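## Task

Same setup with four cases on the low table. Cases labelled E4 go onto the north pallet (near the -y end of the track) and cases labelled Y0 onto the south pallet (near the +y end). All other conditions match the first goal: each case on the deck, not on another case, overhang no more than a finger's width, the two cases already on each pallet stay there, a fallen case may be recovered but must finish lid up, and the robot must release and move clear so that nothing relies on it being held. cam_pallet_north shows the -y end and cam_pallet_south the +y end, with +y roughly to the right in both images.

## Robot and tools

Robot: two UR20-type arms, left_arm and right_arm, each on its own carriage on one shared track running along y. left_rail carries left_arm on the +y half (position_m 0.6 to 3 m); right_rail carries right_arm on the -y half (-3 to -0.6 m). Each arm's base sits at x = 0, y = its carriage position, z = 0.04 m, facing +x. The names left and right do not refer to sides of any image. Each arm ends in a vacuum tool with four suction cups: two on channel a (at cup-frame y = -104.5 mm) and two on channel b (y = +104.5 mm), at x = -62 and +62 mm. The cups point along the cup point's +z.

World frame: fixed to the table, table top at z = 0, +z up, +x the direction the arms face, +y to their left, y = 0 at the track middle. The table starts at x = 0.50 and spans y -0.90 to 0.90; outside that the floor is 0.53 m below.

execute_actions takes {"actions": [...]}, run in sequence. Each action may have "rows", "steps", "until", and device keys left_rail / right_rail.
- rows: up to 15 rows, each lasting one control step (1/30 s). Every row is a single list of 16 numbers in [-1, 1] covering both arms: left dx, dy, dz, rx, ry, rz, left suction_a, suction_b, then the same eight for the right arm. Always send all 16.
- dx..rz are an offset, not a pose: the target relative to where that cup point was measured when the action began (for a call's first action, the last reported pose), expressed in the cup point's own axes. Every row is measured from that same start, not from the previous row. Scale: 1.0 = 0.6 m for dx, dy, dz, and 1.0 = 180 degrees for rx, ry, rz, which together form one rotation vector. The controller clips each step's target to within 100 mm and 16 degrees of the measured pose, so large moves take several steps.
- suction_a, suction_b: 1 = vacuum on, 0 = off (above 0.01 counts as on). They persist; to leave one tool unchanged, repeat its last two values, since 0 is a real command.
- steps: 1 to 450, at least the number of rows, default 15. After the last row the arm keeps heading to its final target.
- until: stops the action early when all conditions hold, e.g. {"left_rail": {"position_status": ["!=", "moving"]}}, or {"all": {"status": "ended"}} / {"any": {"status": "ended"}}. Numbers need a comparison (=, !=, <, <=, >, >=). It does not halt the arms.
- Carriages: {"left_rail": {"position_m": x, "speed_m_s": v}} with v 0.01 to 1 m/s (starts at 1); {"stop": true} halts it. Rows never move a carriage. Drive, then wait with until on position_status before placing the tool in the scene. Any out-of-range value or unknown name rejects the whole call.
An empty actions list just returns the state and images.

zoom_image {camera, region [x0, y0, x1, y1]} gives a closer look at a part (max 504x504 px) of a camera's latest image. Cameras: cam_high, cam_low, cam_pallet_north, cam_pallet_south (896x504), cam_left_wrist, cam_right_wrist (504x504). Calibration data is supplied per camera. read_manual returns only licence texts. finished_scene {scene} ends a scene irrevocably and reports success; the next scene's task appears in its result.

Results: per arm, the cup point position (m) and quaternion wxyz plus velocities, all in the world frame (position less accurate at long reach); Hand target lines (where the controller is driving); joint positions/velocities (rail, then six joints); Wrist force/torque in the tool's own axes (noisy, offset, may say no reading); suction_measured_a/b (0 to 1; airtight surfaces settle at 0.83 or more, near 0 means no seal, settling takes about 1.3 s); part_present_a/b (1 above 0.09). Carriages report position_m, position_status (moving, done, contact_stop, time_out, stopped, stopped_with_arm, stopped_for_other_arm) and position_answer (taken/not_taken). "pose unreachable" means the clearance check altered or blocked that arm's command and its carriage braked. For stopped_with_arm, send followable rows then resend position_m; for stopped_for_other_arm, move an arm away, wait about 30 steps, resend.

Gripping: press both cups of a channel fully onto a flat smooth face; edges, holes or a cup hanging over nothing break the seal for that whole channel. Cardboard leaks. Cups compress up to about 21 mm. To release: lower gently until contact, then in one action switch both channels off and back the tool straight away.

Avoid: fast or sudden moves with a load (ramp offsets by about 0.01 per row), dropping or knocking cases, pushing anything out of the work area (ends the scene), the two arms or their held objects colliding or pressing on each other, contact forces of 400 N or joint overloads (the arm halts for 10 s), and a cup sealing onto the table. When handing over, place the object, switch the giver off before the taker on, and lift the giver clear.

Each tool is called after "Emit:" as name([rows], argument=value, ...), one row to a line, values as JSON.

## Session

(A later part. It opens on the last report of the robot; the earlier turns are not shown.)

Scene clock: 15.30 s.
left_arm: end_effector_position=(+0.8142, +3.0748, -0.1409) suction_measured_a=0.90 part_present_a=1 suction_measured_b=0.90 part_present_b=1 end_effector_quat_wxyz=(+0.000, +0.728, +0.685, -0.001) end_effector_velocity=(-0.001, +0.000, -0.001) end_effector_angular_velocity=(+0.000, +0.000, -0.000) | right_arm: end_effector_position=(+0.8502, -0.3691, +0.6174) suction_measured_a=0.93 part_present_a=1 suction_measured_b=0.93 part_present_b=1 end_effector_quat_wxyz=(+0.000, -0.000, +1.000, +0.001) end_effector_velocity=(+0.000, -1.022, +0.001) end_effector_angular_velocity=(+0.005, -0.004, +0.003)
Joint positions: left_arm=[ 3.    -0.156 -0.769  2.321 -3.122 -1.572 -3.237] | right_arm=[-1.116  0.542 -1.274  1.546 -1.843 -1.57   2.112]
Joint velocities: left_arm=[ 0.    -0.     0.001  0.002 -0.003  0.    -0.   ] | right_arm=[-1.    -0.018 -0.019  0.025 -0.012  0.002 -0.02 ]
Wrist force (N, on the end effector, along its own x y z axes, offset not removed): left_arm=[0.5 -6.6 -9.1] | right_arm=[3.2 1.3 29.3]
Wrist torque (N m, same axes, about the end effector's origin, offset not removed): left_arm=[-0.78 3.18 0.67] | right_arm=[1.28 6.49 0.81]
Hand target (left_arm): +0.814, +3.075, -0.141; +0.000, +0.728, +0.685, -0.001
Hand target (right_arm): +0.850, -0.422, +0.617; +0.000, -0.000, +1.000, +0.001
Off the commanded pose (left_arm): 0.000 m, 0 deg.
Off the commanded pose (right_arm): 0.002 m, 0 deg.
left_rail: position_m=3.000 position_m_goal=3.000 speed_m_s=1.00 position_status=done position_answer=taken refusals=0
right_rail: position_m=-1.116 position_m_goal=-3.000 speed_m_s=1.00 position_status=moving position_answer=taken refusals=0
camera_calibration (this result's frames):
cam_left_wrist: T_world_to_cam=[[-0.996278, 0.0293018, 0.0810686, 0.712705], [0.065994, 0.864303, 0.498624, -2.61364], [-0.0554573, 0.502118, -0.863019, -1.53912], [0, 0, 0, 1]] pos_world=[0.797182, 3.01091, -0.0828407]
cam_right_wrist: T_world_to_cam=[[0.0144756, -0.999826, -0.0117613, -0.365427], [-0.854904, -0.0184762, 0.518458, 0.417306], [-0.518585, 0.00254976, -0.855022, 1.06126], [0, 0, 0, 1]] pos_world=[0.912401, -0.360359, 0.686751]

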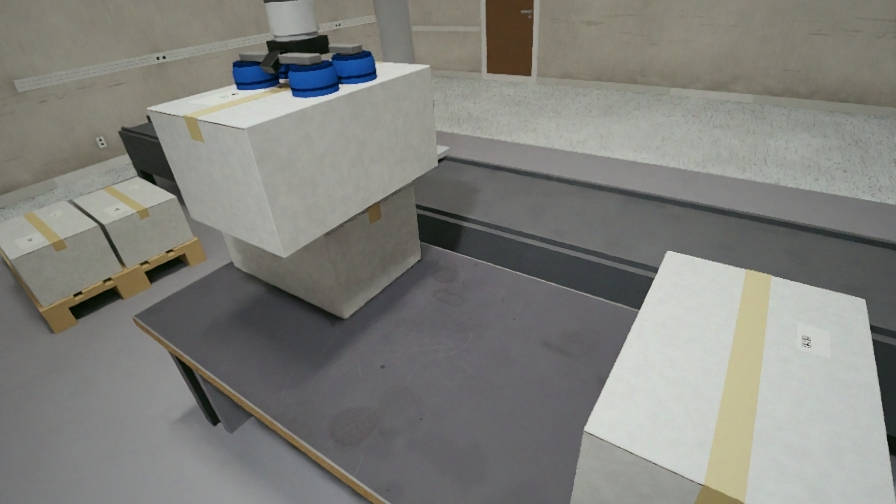

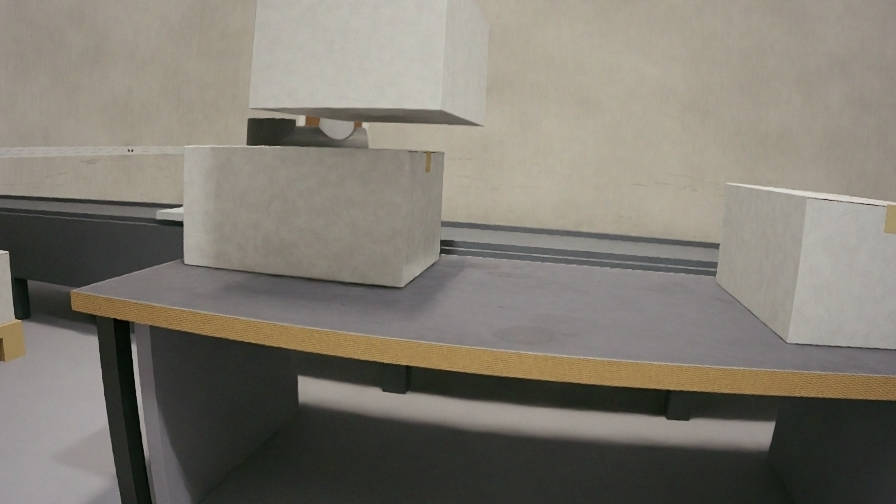

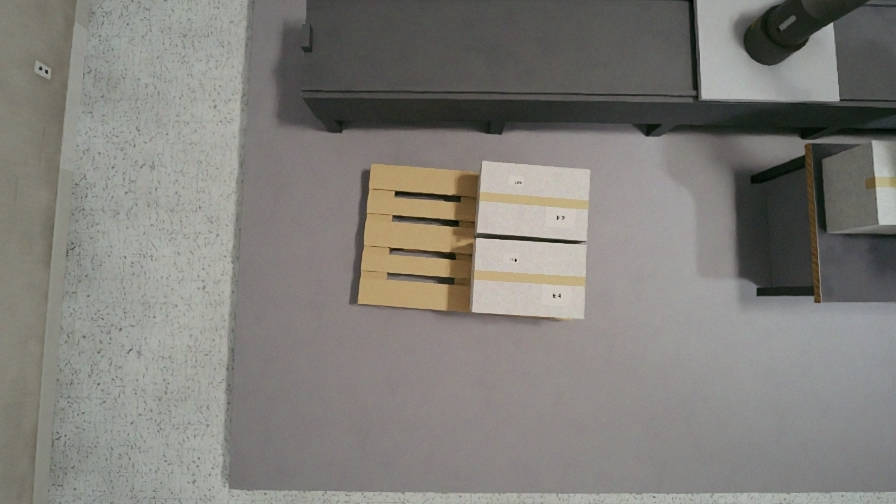

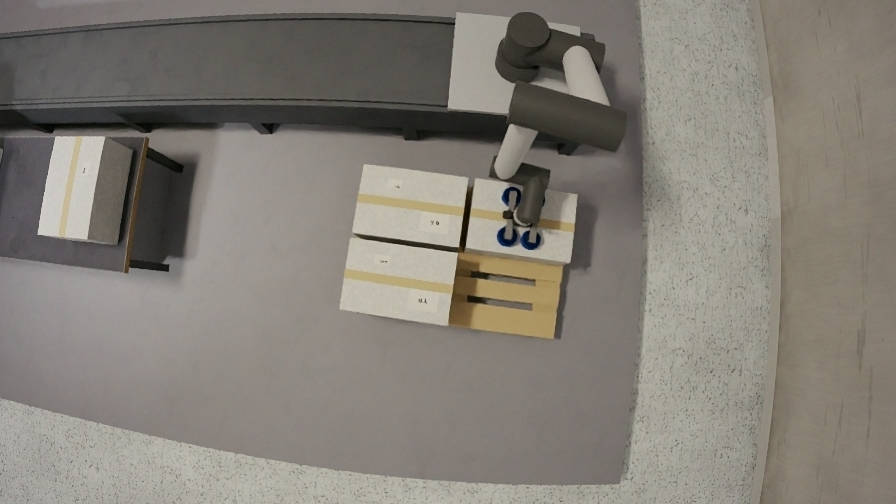

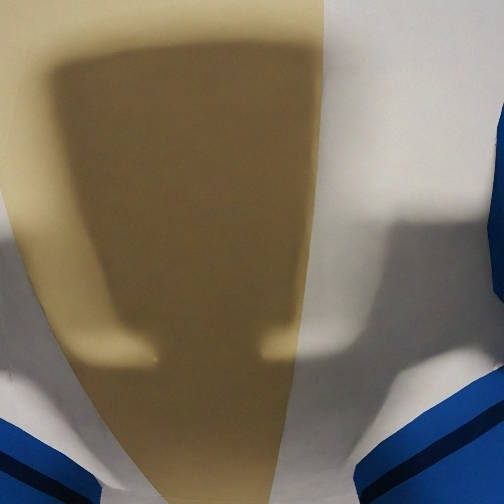

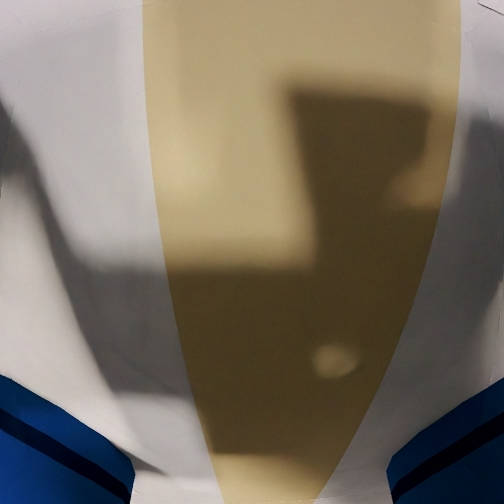

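Emit:
execute_actions([
  {"steps":1},
  {"rows":[[0,0,0.0037,0,0,0,1,1,0,-0.05,0,0,0,0,1,1],[0,0,0.0037,0,0,0,1,1,0,-0.12,0,0,0,0,1,1]],"steps":11},
])

Scene clock: 15.90 s.
left_arm: end_effector_position=(+0.8139, +3.0749, -0.1431) suction_measured_a=0.90 part_present_a=1 suction_measured_b=0.90 part_present_b=1 end_effector_quat_wxyz=(+0.000, +0.728, +0.685, -0.001) end_effector_velocity=(+0.001, -0.000, -0.001) end_effector_angular_velocity=(-0.000, -0.001, +0.000) | right_arm: end_effector_position=(+0.8502, -1.0399, +0.6174) suction_measured_a=0.93 part_present_a=1 suction_measured_b=0.93 part_present_b=1 end_effector_quat_wxyz=(+0.000, +0.000, +1.000, +0.001) end_effector_velocity=(+0.000, -1.034, +0.001) end_effector_angular_velocity=(+0.004, -0.003, +0.002)
Joint positions: left_arm=[ 3.    -0.156 -0.766  2.32  -3.125 -1.572 -3.237] | right_arm=[-1.716  0.485 -1.326  1.614 -1.86  -1.569  2.056]
Joint velocities: left_arm=[ 0.     0.     0.001 -0.001 -0.001 -0.    -0.   ] | right_arm=[-0.999 -0.029 -0.026  0.033 -0.011  0.002 -0.032]
Wrist force (N, on the end effector, along its own x y z axes, offset not removed): left_arm=[-0.5 -6.7 -8.2] | right_arm=[5.0 -8.0 27.2]
Wrist torque (N m, same axes, about the end effector's origin, offset not removed): left_arm=[-0.81 3.36 0.69] | right_arm=[0.00 7.06 0.60]
Hand target (left_arm): +0.814, +3.075, -0.143; +0.000, +0.728, +0.685, -0.001
Hand target (right_arm): +0.850, -1.094, +0.617; +0.000, -0.000, +1.000, +0.001
Off the commanded pose (left_arm): 0.000 m, 0 deg.
Off the commanded pose (right_arm): 0.003 m, 0 deg.
left_rail: position_m=3.000 position_m_goal=3.000 speed_m_s=1.00 position_status=done position_answer=taken refusals=0
right_rail: position_m=-1.716 position_m_goal=-3.000 speed_m_s=1.00 position_status=moving position_answer=taken refusals=0
camera_calibration (this result's frames):
cam_left_wrist: T_world_to_cam=[[-0.996265, 0.0293006, 0.0812288, 0.712638], [0.0660746, 0.86429, 0.498635, -2.61256], [-0.0555949, 0.50214, -0.862998, -1.54102], [0, 0, 0, 1]] pos_world=[0.796927, 3.01094, -0.0850677]
cam_right_wrist: T_world_to_cam=[[0.0144645, -0.999826, -0.0117955, -1.03607], [-0.85496, -0.0184842, 0.518364, 0.405033], [-0.518492, 0.00258679, -0.855079, 1.06293], [0, 0, 0, 1]] pos_world=[0.912391, -1.03115, 0.686709]

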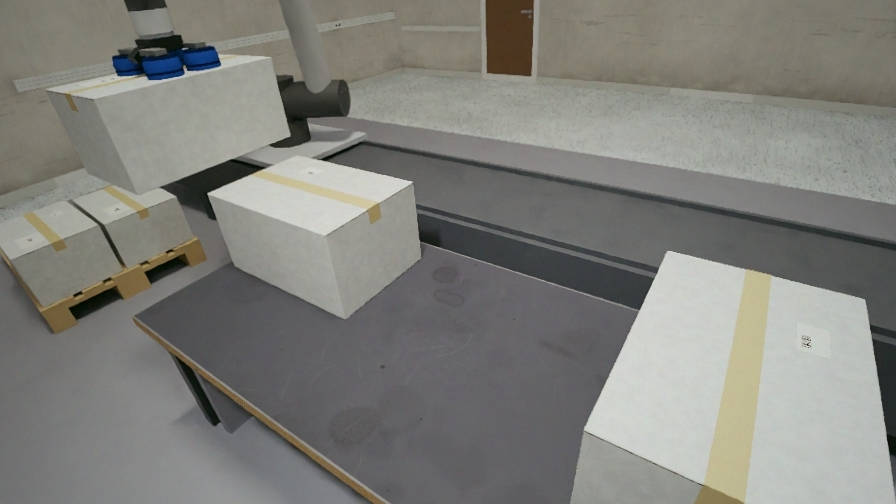

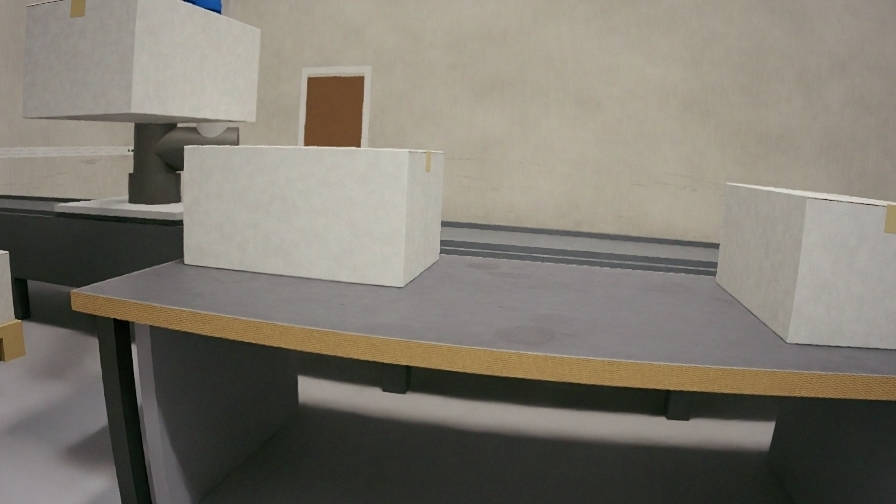

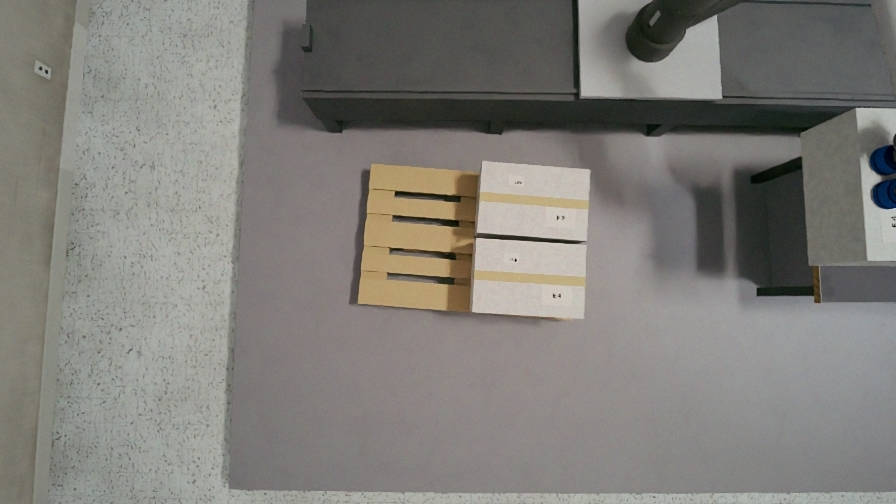

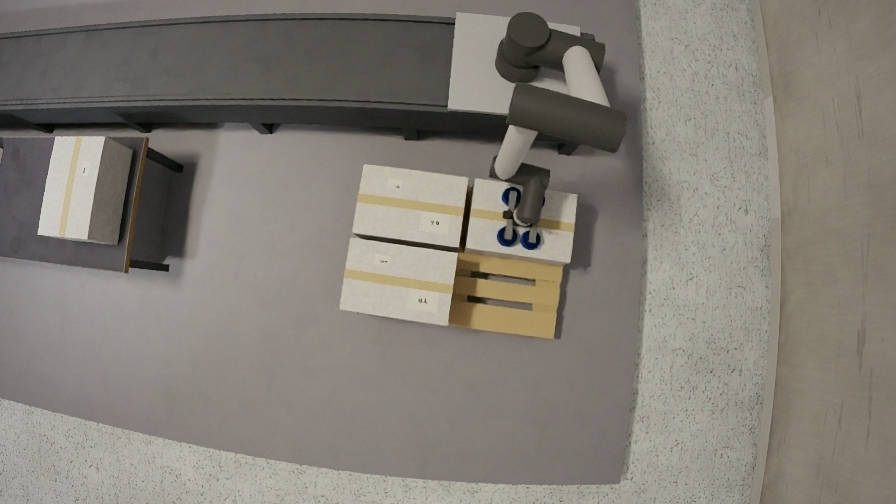

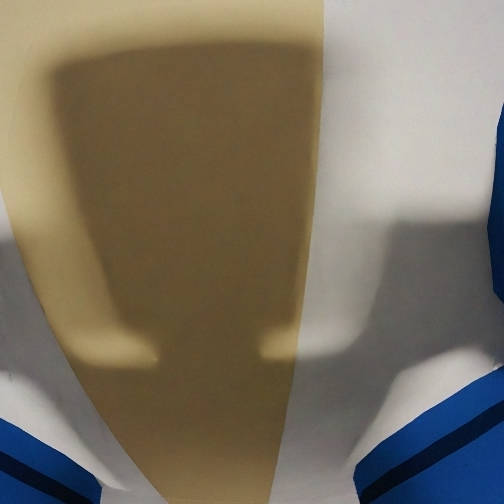

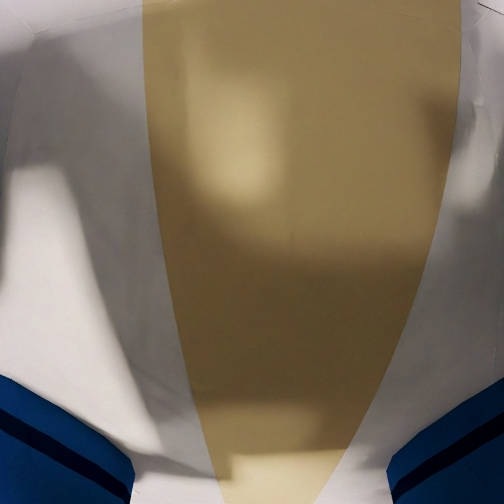

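Emit:
execute_actions([
  {"steps":1},
  {"rows":[[0,0,0.0035,0,0,0,1,1,0,0,0,0,0,0,1,1]],"steps":9},
])

Scene clock: 16.33 s.
left_arm: end_effector_position=(+0.8140, +3.0749, -0.1452) suction_measured_a=0.90 part_present_a=1 suction_measured_b=0.90 part_present_b=1 end_effector_quat_wxyz=(+0.000, +0.728, +0.685, -0.001) end_effector_velocity=(+0.000, -0.000, -0.001) end_effector_angular_velocity=(-0.000, -0.000, -0.000) | right_arm: end_effector_position=(+0.8502, -1.4756, +0.6175) suction_measured_a=0.93 part_present_a=1 suction_measured_b=0.93 part_present_b=1 end_effector_quat_wxyz=(+0.000, -0.000, +1.000, +0.001) end_effector_velocity=(+0.000, -0.999, +0.000) end_effector_angular_velocity=(+0.000, -0.000, -0.001)
Joint positions: left_arm=[ 3.    -0.156 -0.763  2.32  -3.127 -1.572 -3.237] | right_arm=[-2.149  0.483 -1.328  1.616 -1.861 -1.569  2.054]
Joint velocities: left_arm=[ 0.     0.     0.002 -0.    -0.002 -0.     0.   ] | right_arm=[-1.     0.     0.001 -0.001 -0.    -0.     0.001]
Wrist force (N, on the end effector, along its own x y z axes, offset not removed): left_arm=[1.1 -5.8 -6.6] | right_arm=[5.2 6.0 23.0]
Wrist torque (N m, same axes, about the end effector's origin, offset not removed): left_arm=[-0.76 3.13 0.58] | right_arm=[0.32 6.53 0.32]
Hand target (left_arm): +0.814, +3.075, -0.145; +0.000, +0.728, +0.685, -0.001
Hand target (right_arm): +0.850, -1.527, +0.617; +0.000, -0.000, +1.000, +0.001
Off the commanded pose (left_arm): 0.000 m, 0 deg.
Off the commanded pose (right_arm): 0.000 m, 0 deg.
left_rail: position_m=3.000 position_m_goal=3.000 speed_m_s=1.00 position_status=done position_answer=taken refusals=0
right_rail: position_m=-2.149 position_m_goal=-3.000 speed_m_s=1.00 position_status=moving position_answer=taken refusals=0
camera_calibration (this result's frames):
cam_left_wrist: T_world_to_cam=[[-0.996268, 0.0293042, 0.0811889, 0.712832], [0.0660574, 0.864293, 0.498632, -2.61154], [-0.0555589, 0.502135, -0.863003, -1.54277], [0, 0, 0, 1]] pos_world=[0.796969, 3.01093, -0.0870849]
cam_right_wrist: T_world_to_cam=[[0.0147006, -0.999819, -0.0121128, -1.47168], [-0.855066, -0.0188499, 0.518176, 0.396579], [-0.51831, 0.00273977, -0.855188, 1.06426], [0, 0, 0, 1]] pos_world=[0.91235, -1.46686, 0.686815]

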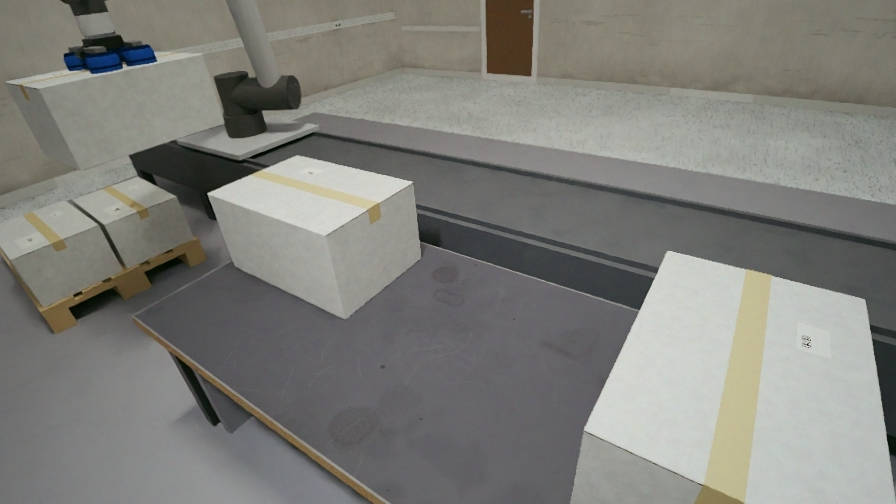

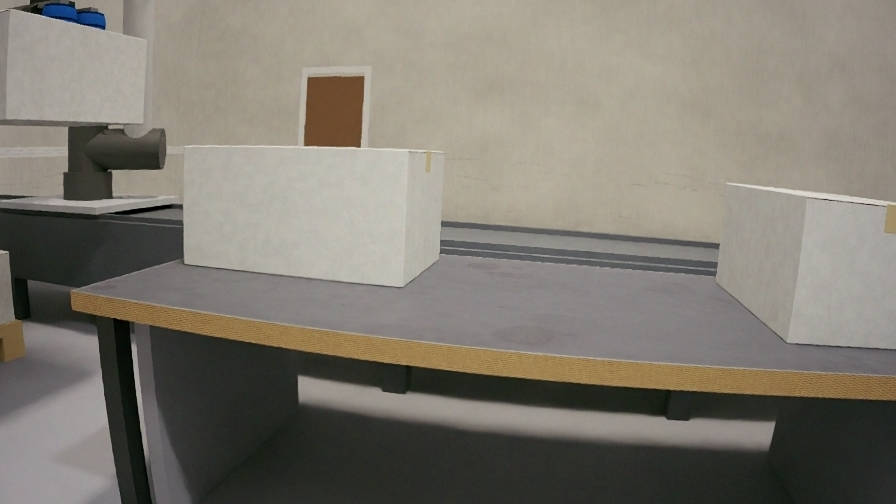

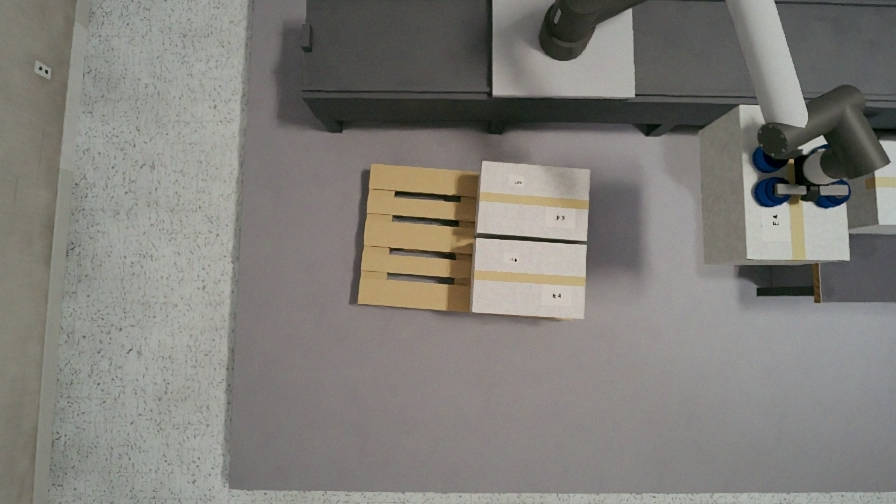

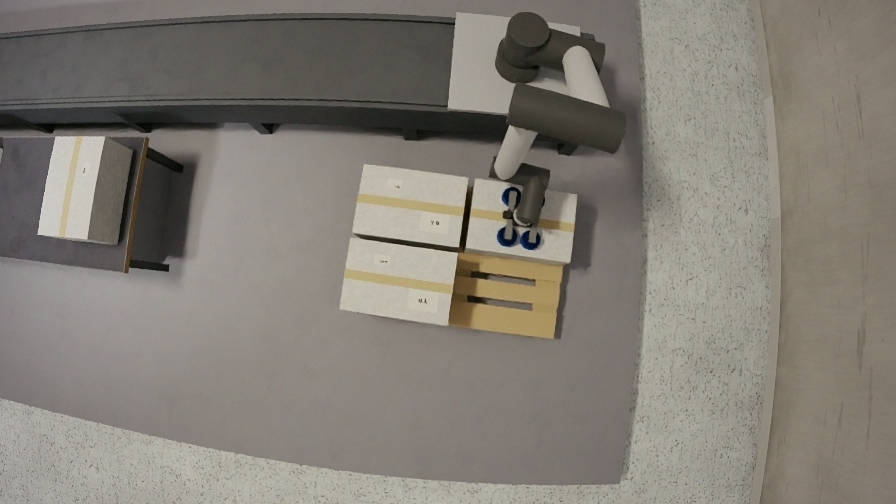

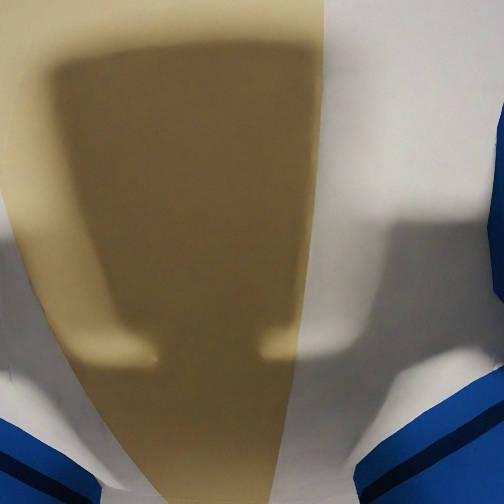

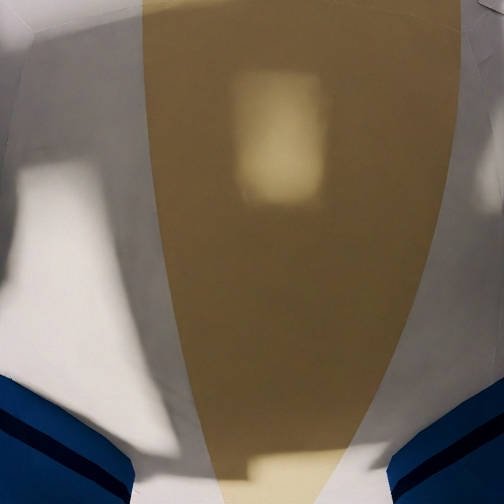

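Emit:
execute_actions([
  {"steps":1},
  {"rows":[[0,0,0.0035,0,0,0,1,1,0,0,0,0,0,0,1,1]],"steps":9},
])

Scene clock: 17.07 s.
left_arm: end_effector_position=(+0.8140, +3.0749, -0.1472) suction_measured_a=0.90 part_present_a=1 suction_measured_b=0.90 part_present_b=1 end_effector_quat_wxyz=(+0.000, +0.728, +0.685, -0.001) end_effector_velocity=(+0.000, -0.000, -0.001) end_effector_angular_velocity=(-0.000, -0.000, +0.000) | right_arm: end_effector_position=(+0.8503, -2.1917, +0.6174) suction_measured_a=0.93 part_present_a=1 suction_measured_b=0.93 part_present_b=1 end_effector_quat_wxyz=(+0.000, -0.000, +1.000, +0.001) end_effector_velocity=(-0.000, -0.740, +0.000) end_effector_angular_velocity=(-0.000, -0.000, +0.000)
Joint positions: left_arm=[ 3.    -0.156 -0.759  2.319 -3.13  -1.572 -3.237] | right_arm=[-2.865  0.483 -1.328  1.616 -1.861 -1.57   2.054]
Joint velocities: left_arm=[ 0.     0.     0.002 -0.    -0.002 -0.    -0.   ] | right_arm=[-0.74 -0.   -0.    0.   -0.   -0.   -0.  ]
Wrist force (N, on the end effector, along its own x y z axes, offset not removed): left_arm=[0.8 -7.0 -7.4] | right_arm=[6.9 -30.4 25.6]
Wrist torque (N m, same axes, about the end effector's origin, offset not removed): left_arm=[-0.92 3.15 0.62] | right_arm=[2.54 6.65 1.57]
Hand target (left_arm): +0.814, +3.075, -0.147; +0.000, +0.728, +0.685, -0.001
Hand target (right_arm): +0.850, -2.227, +0.617; +0.000, -0.000, +1.000, +0.001
Off the commanded pose (left_arm): 0.000 m, 0 deg.
Off the commanded pose (right_arm): 0.000 m, 0 deg.
left_rail: position_m=3.000 position_m_goal=3.000 speed_m_s=1.00 position_status=done position_answer=taken refusals=0
right_rail: position_m=-2.865 position_m_goal=-3.000 speed_m_s=1.00 position_status=moving position_answer=taken refusals=0
camera_calibration (this result's frames):
cam_left_wrist: T_world_to_cam=[[-0.996269, 0.0293007, 0.0811812, 0.713022], [0.0660505, 0.864294, 0.498632, -2.61049], [-0.0555541, 0.502133, -0.863004, -1.54457], [0, 0, 0, 1]] pos_world=[0.796978, 3.01092, -0.0891788]
cam_right_wrist: T_world_to_cam=[[0.0146272, -0.999824, -0.0117648, -2.18776], [-0.85513, -0.0186066, 0.51808, 0.383797], [-0.518207, 0.00248238, -0.855252, 1.06564], [0, 0, 0, 1]] pos_world=[0.912417, -2.18288, 0.686811]

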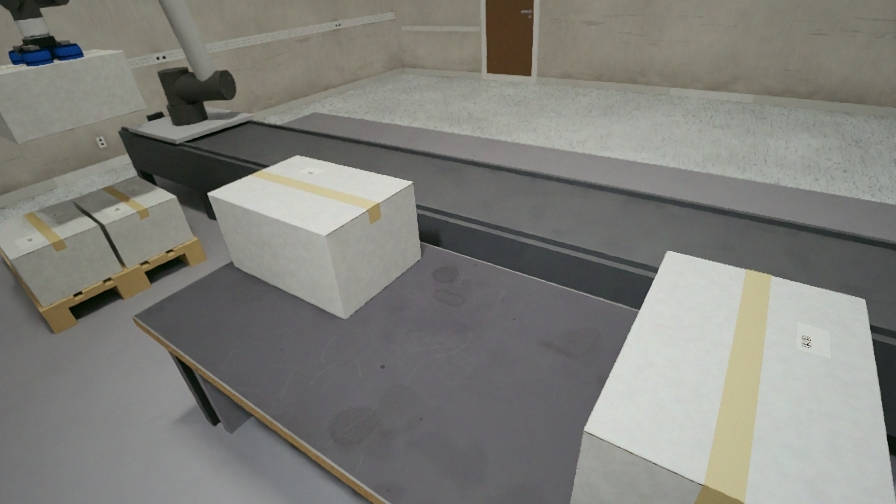

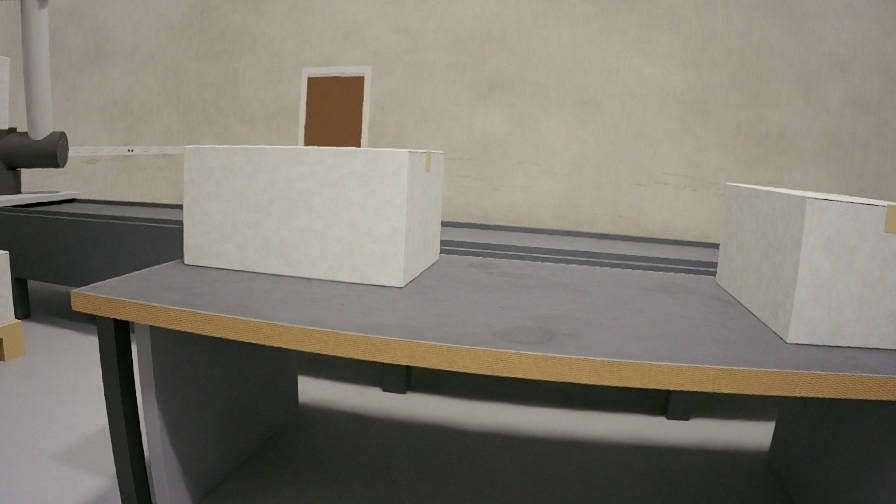

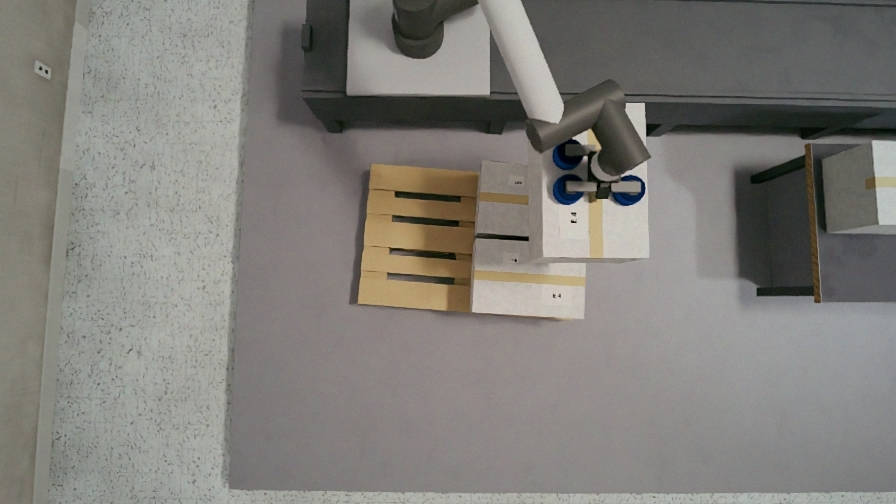

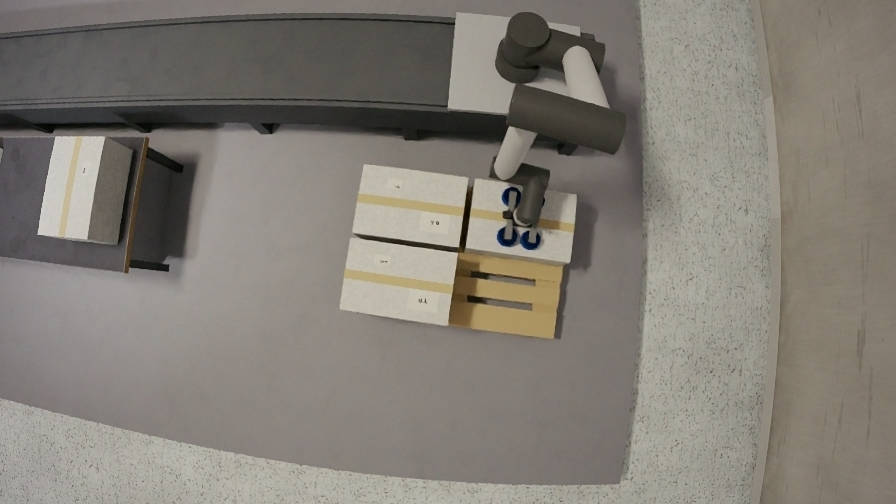

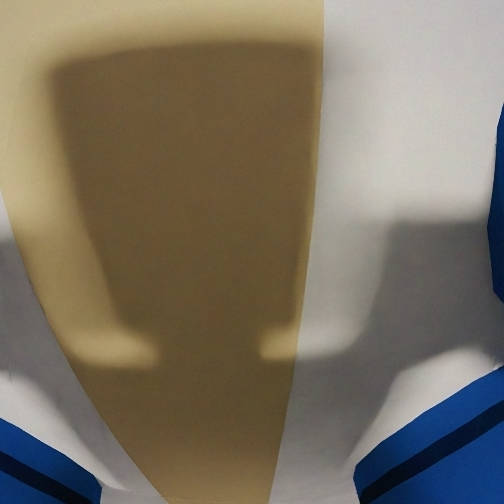

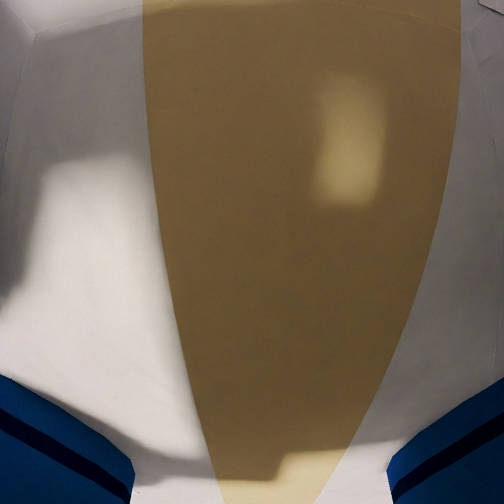

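Emit:
execute_actions([
  {"steps":1},
  {"rows":[[0,0,0.0035,0,0,0,1,1,0,0,0,0,0,0,1,1]],"steps":9},
])

Scene clock: 17.57 s.
left_arm: end_effector_position=(+0.8141, +3.0748, -0.1488) suction_measured_a=0.90 part_present_a=1 suction_measured_b=0.90 part_present_b=1 end_effector_quat_wxyz=(+0.001, +0.728, +0.685, -0.000) end_effector_velocity=(-0.000, +0.000, -0.001) end_effector_angular_velocity=(+0.000, +0.001, +0.000) | right_arm: end_effector_position=(+0.8502, -2.3264, +0.6174) suction_measured_a=0.93 part_present_a=1 suction_measured_b=0.93 part_present_b=1 end_effector_quat_wxyz=(+0.000, -0.000, +1.000, +0.001) end_effector_velocity=(-0.000, +0.000, +0.000) end_effector_angular_velocity=(+0.000, +0.000, -0.000)
Joint positions: left_arm=[ 3.    -0.156 -0.757  2.319 -3.133 -1.572 -3.237] | right_arm=[-3.     0.483 -1.328  1.616 -1.861 -1.569  2.054]
Joint velocities: left_arm=[ 0.    -0.     0.002 -0.    -0.001 -0.    -0.   ] | right_arm=[ 0.  0. -0. -0.  0.  0.  0.]
Wrist force (N, on the end effector, along its own x y z axes, offset not removed): left_arm=[-19.7 -87.5 -200.0] | right_arm=[-1.9 1.8 31.4]
Wrist torque (N m, same axes, about the end effector's origin, offset not removed): left_arm=[8.27 15.49 -0.52] | right_arm=[0.36 5.92 0.10]
Hand target (left_arm): +0.814, +3.075, -0.149; +0.000, +0.728, +0.685, -0.001
Hand target (right_arm): +0.850, -2.327, +0.617; +0.000, -0.000, +1.000, +0.001
Off the commanded pose (left_arm): 0.001 m, 0 deg.
Off the commanded pose (right_arm): 0.000 m, 0 deg.
left_rail: position_m=3.000 position_m_goal=3.000 speed_m_s=1.00 position_status=done position_answer=taken refusals=0
right_rail: position_m=-3.000 position_m_goal=-3.000 speed_m_s=1.00 position_status=done position_answer=taken refusals=0
camera_calibration (this result's frames):
cam_left_wrist: T_world_to_cam=[[-0.99632, 0.0292951, 0.0805527, 0.713192], [0.0657255, 0.864344, 0.498588, -2.6096], [-0.055019, 0.502047, -0.863088, -1.54607], [0, 0, 0, 1]] pos_world=[0.797021, 3.0109, -0.0907292]
cam_right_wrist: T_world_to_cam=[[0.014705, -0.999815, -0.0124302, -2.32211], [-0.855005, -0.0190186, 0.518272, 0.380034], [-0.518412, 0.00300669, -0.855126, 1.06724], [0, 0, 0, 1]] pos_world=[0.91235, -2.31766, 0.686803]

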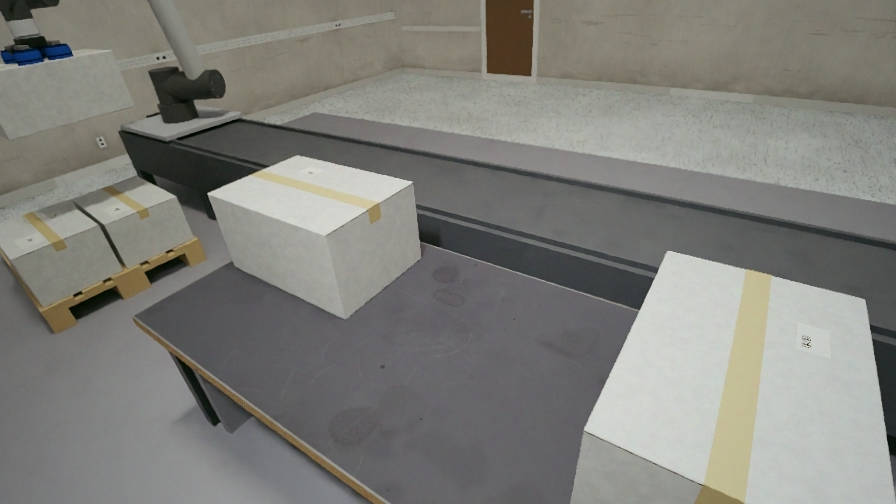

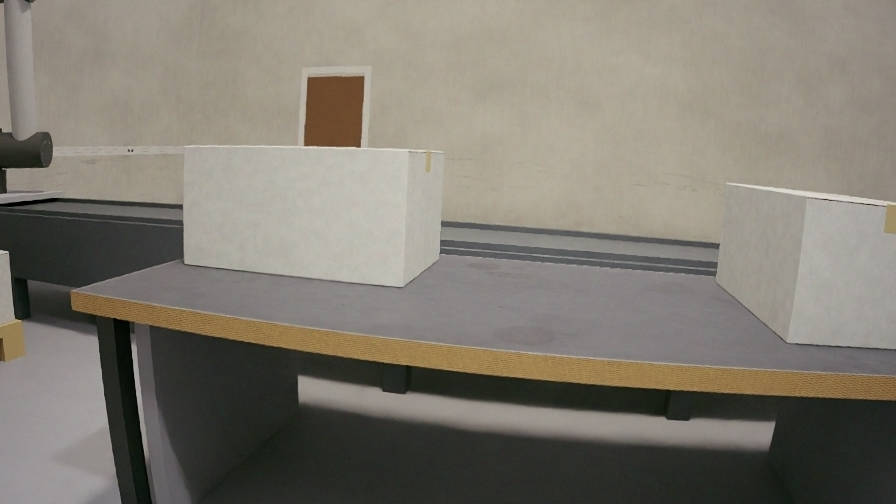

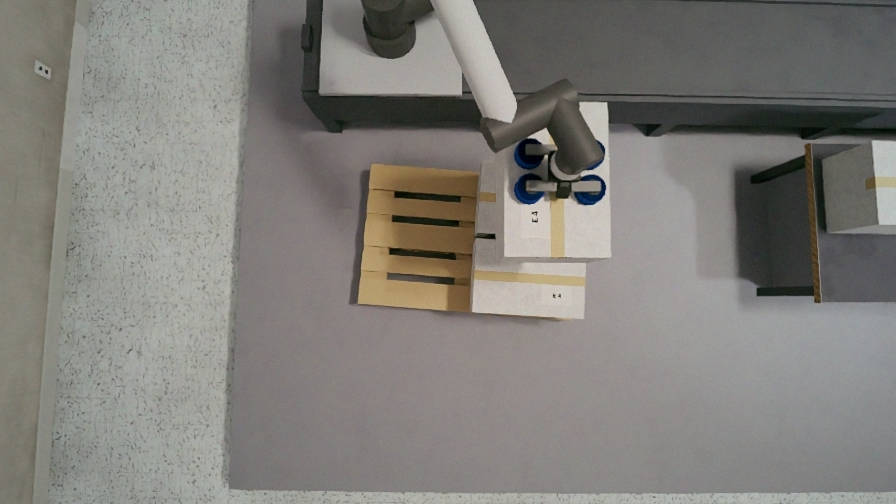

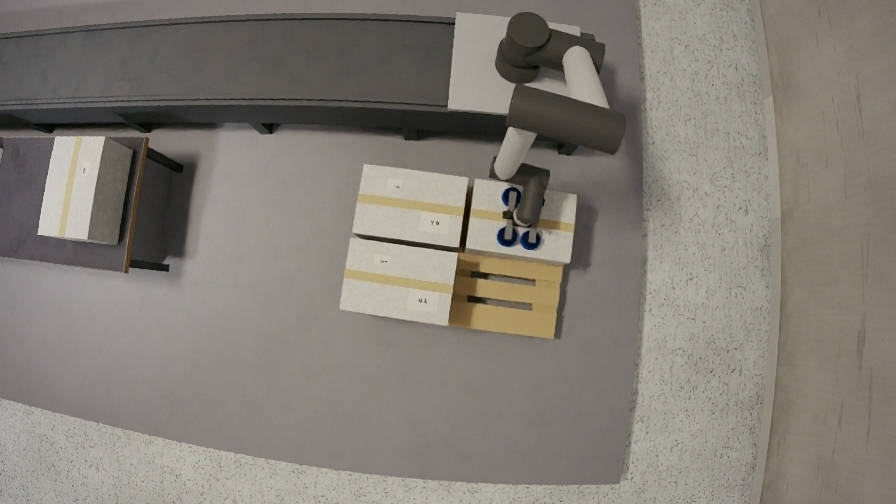

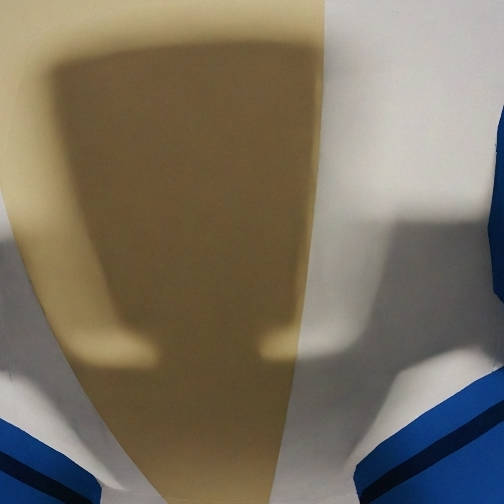

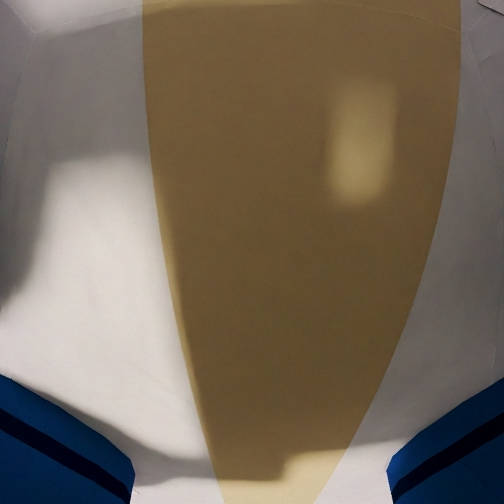

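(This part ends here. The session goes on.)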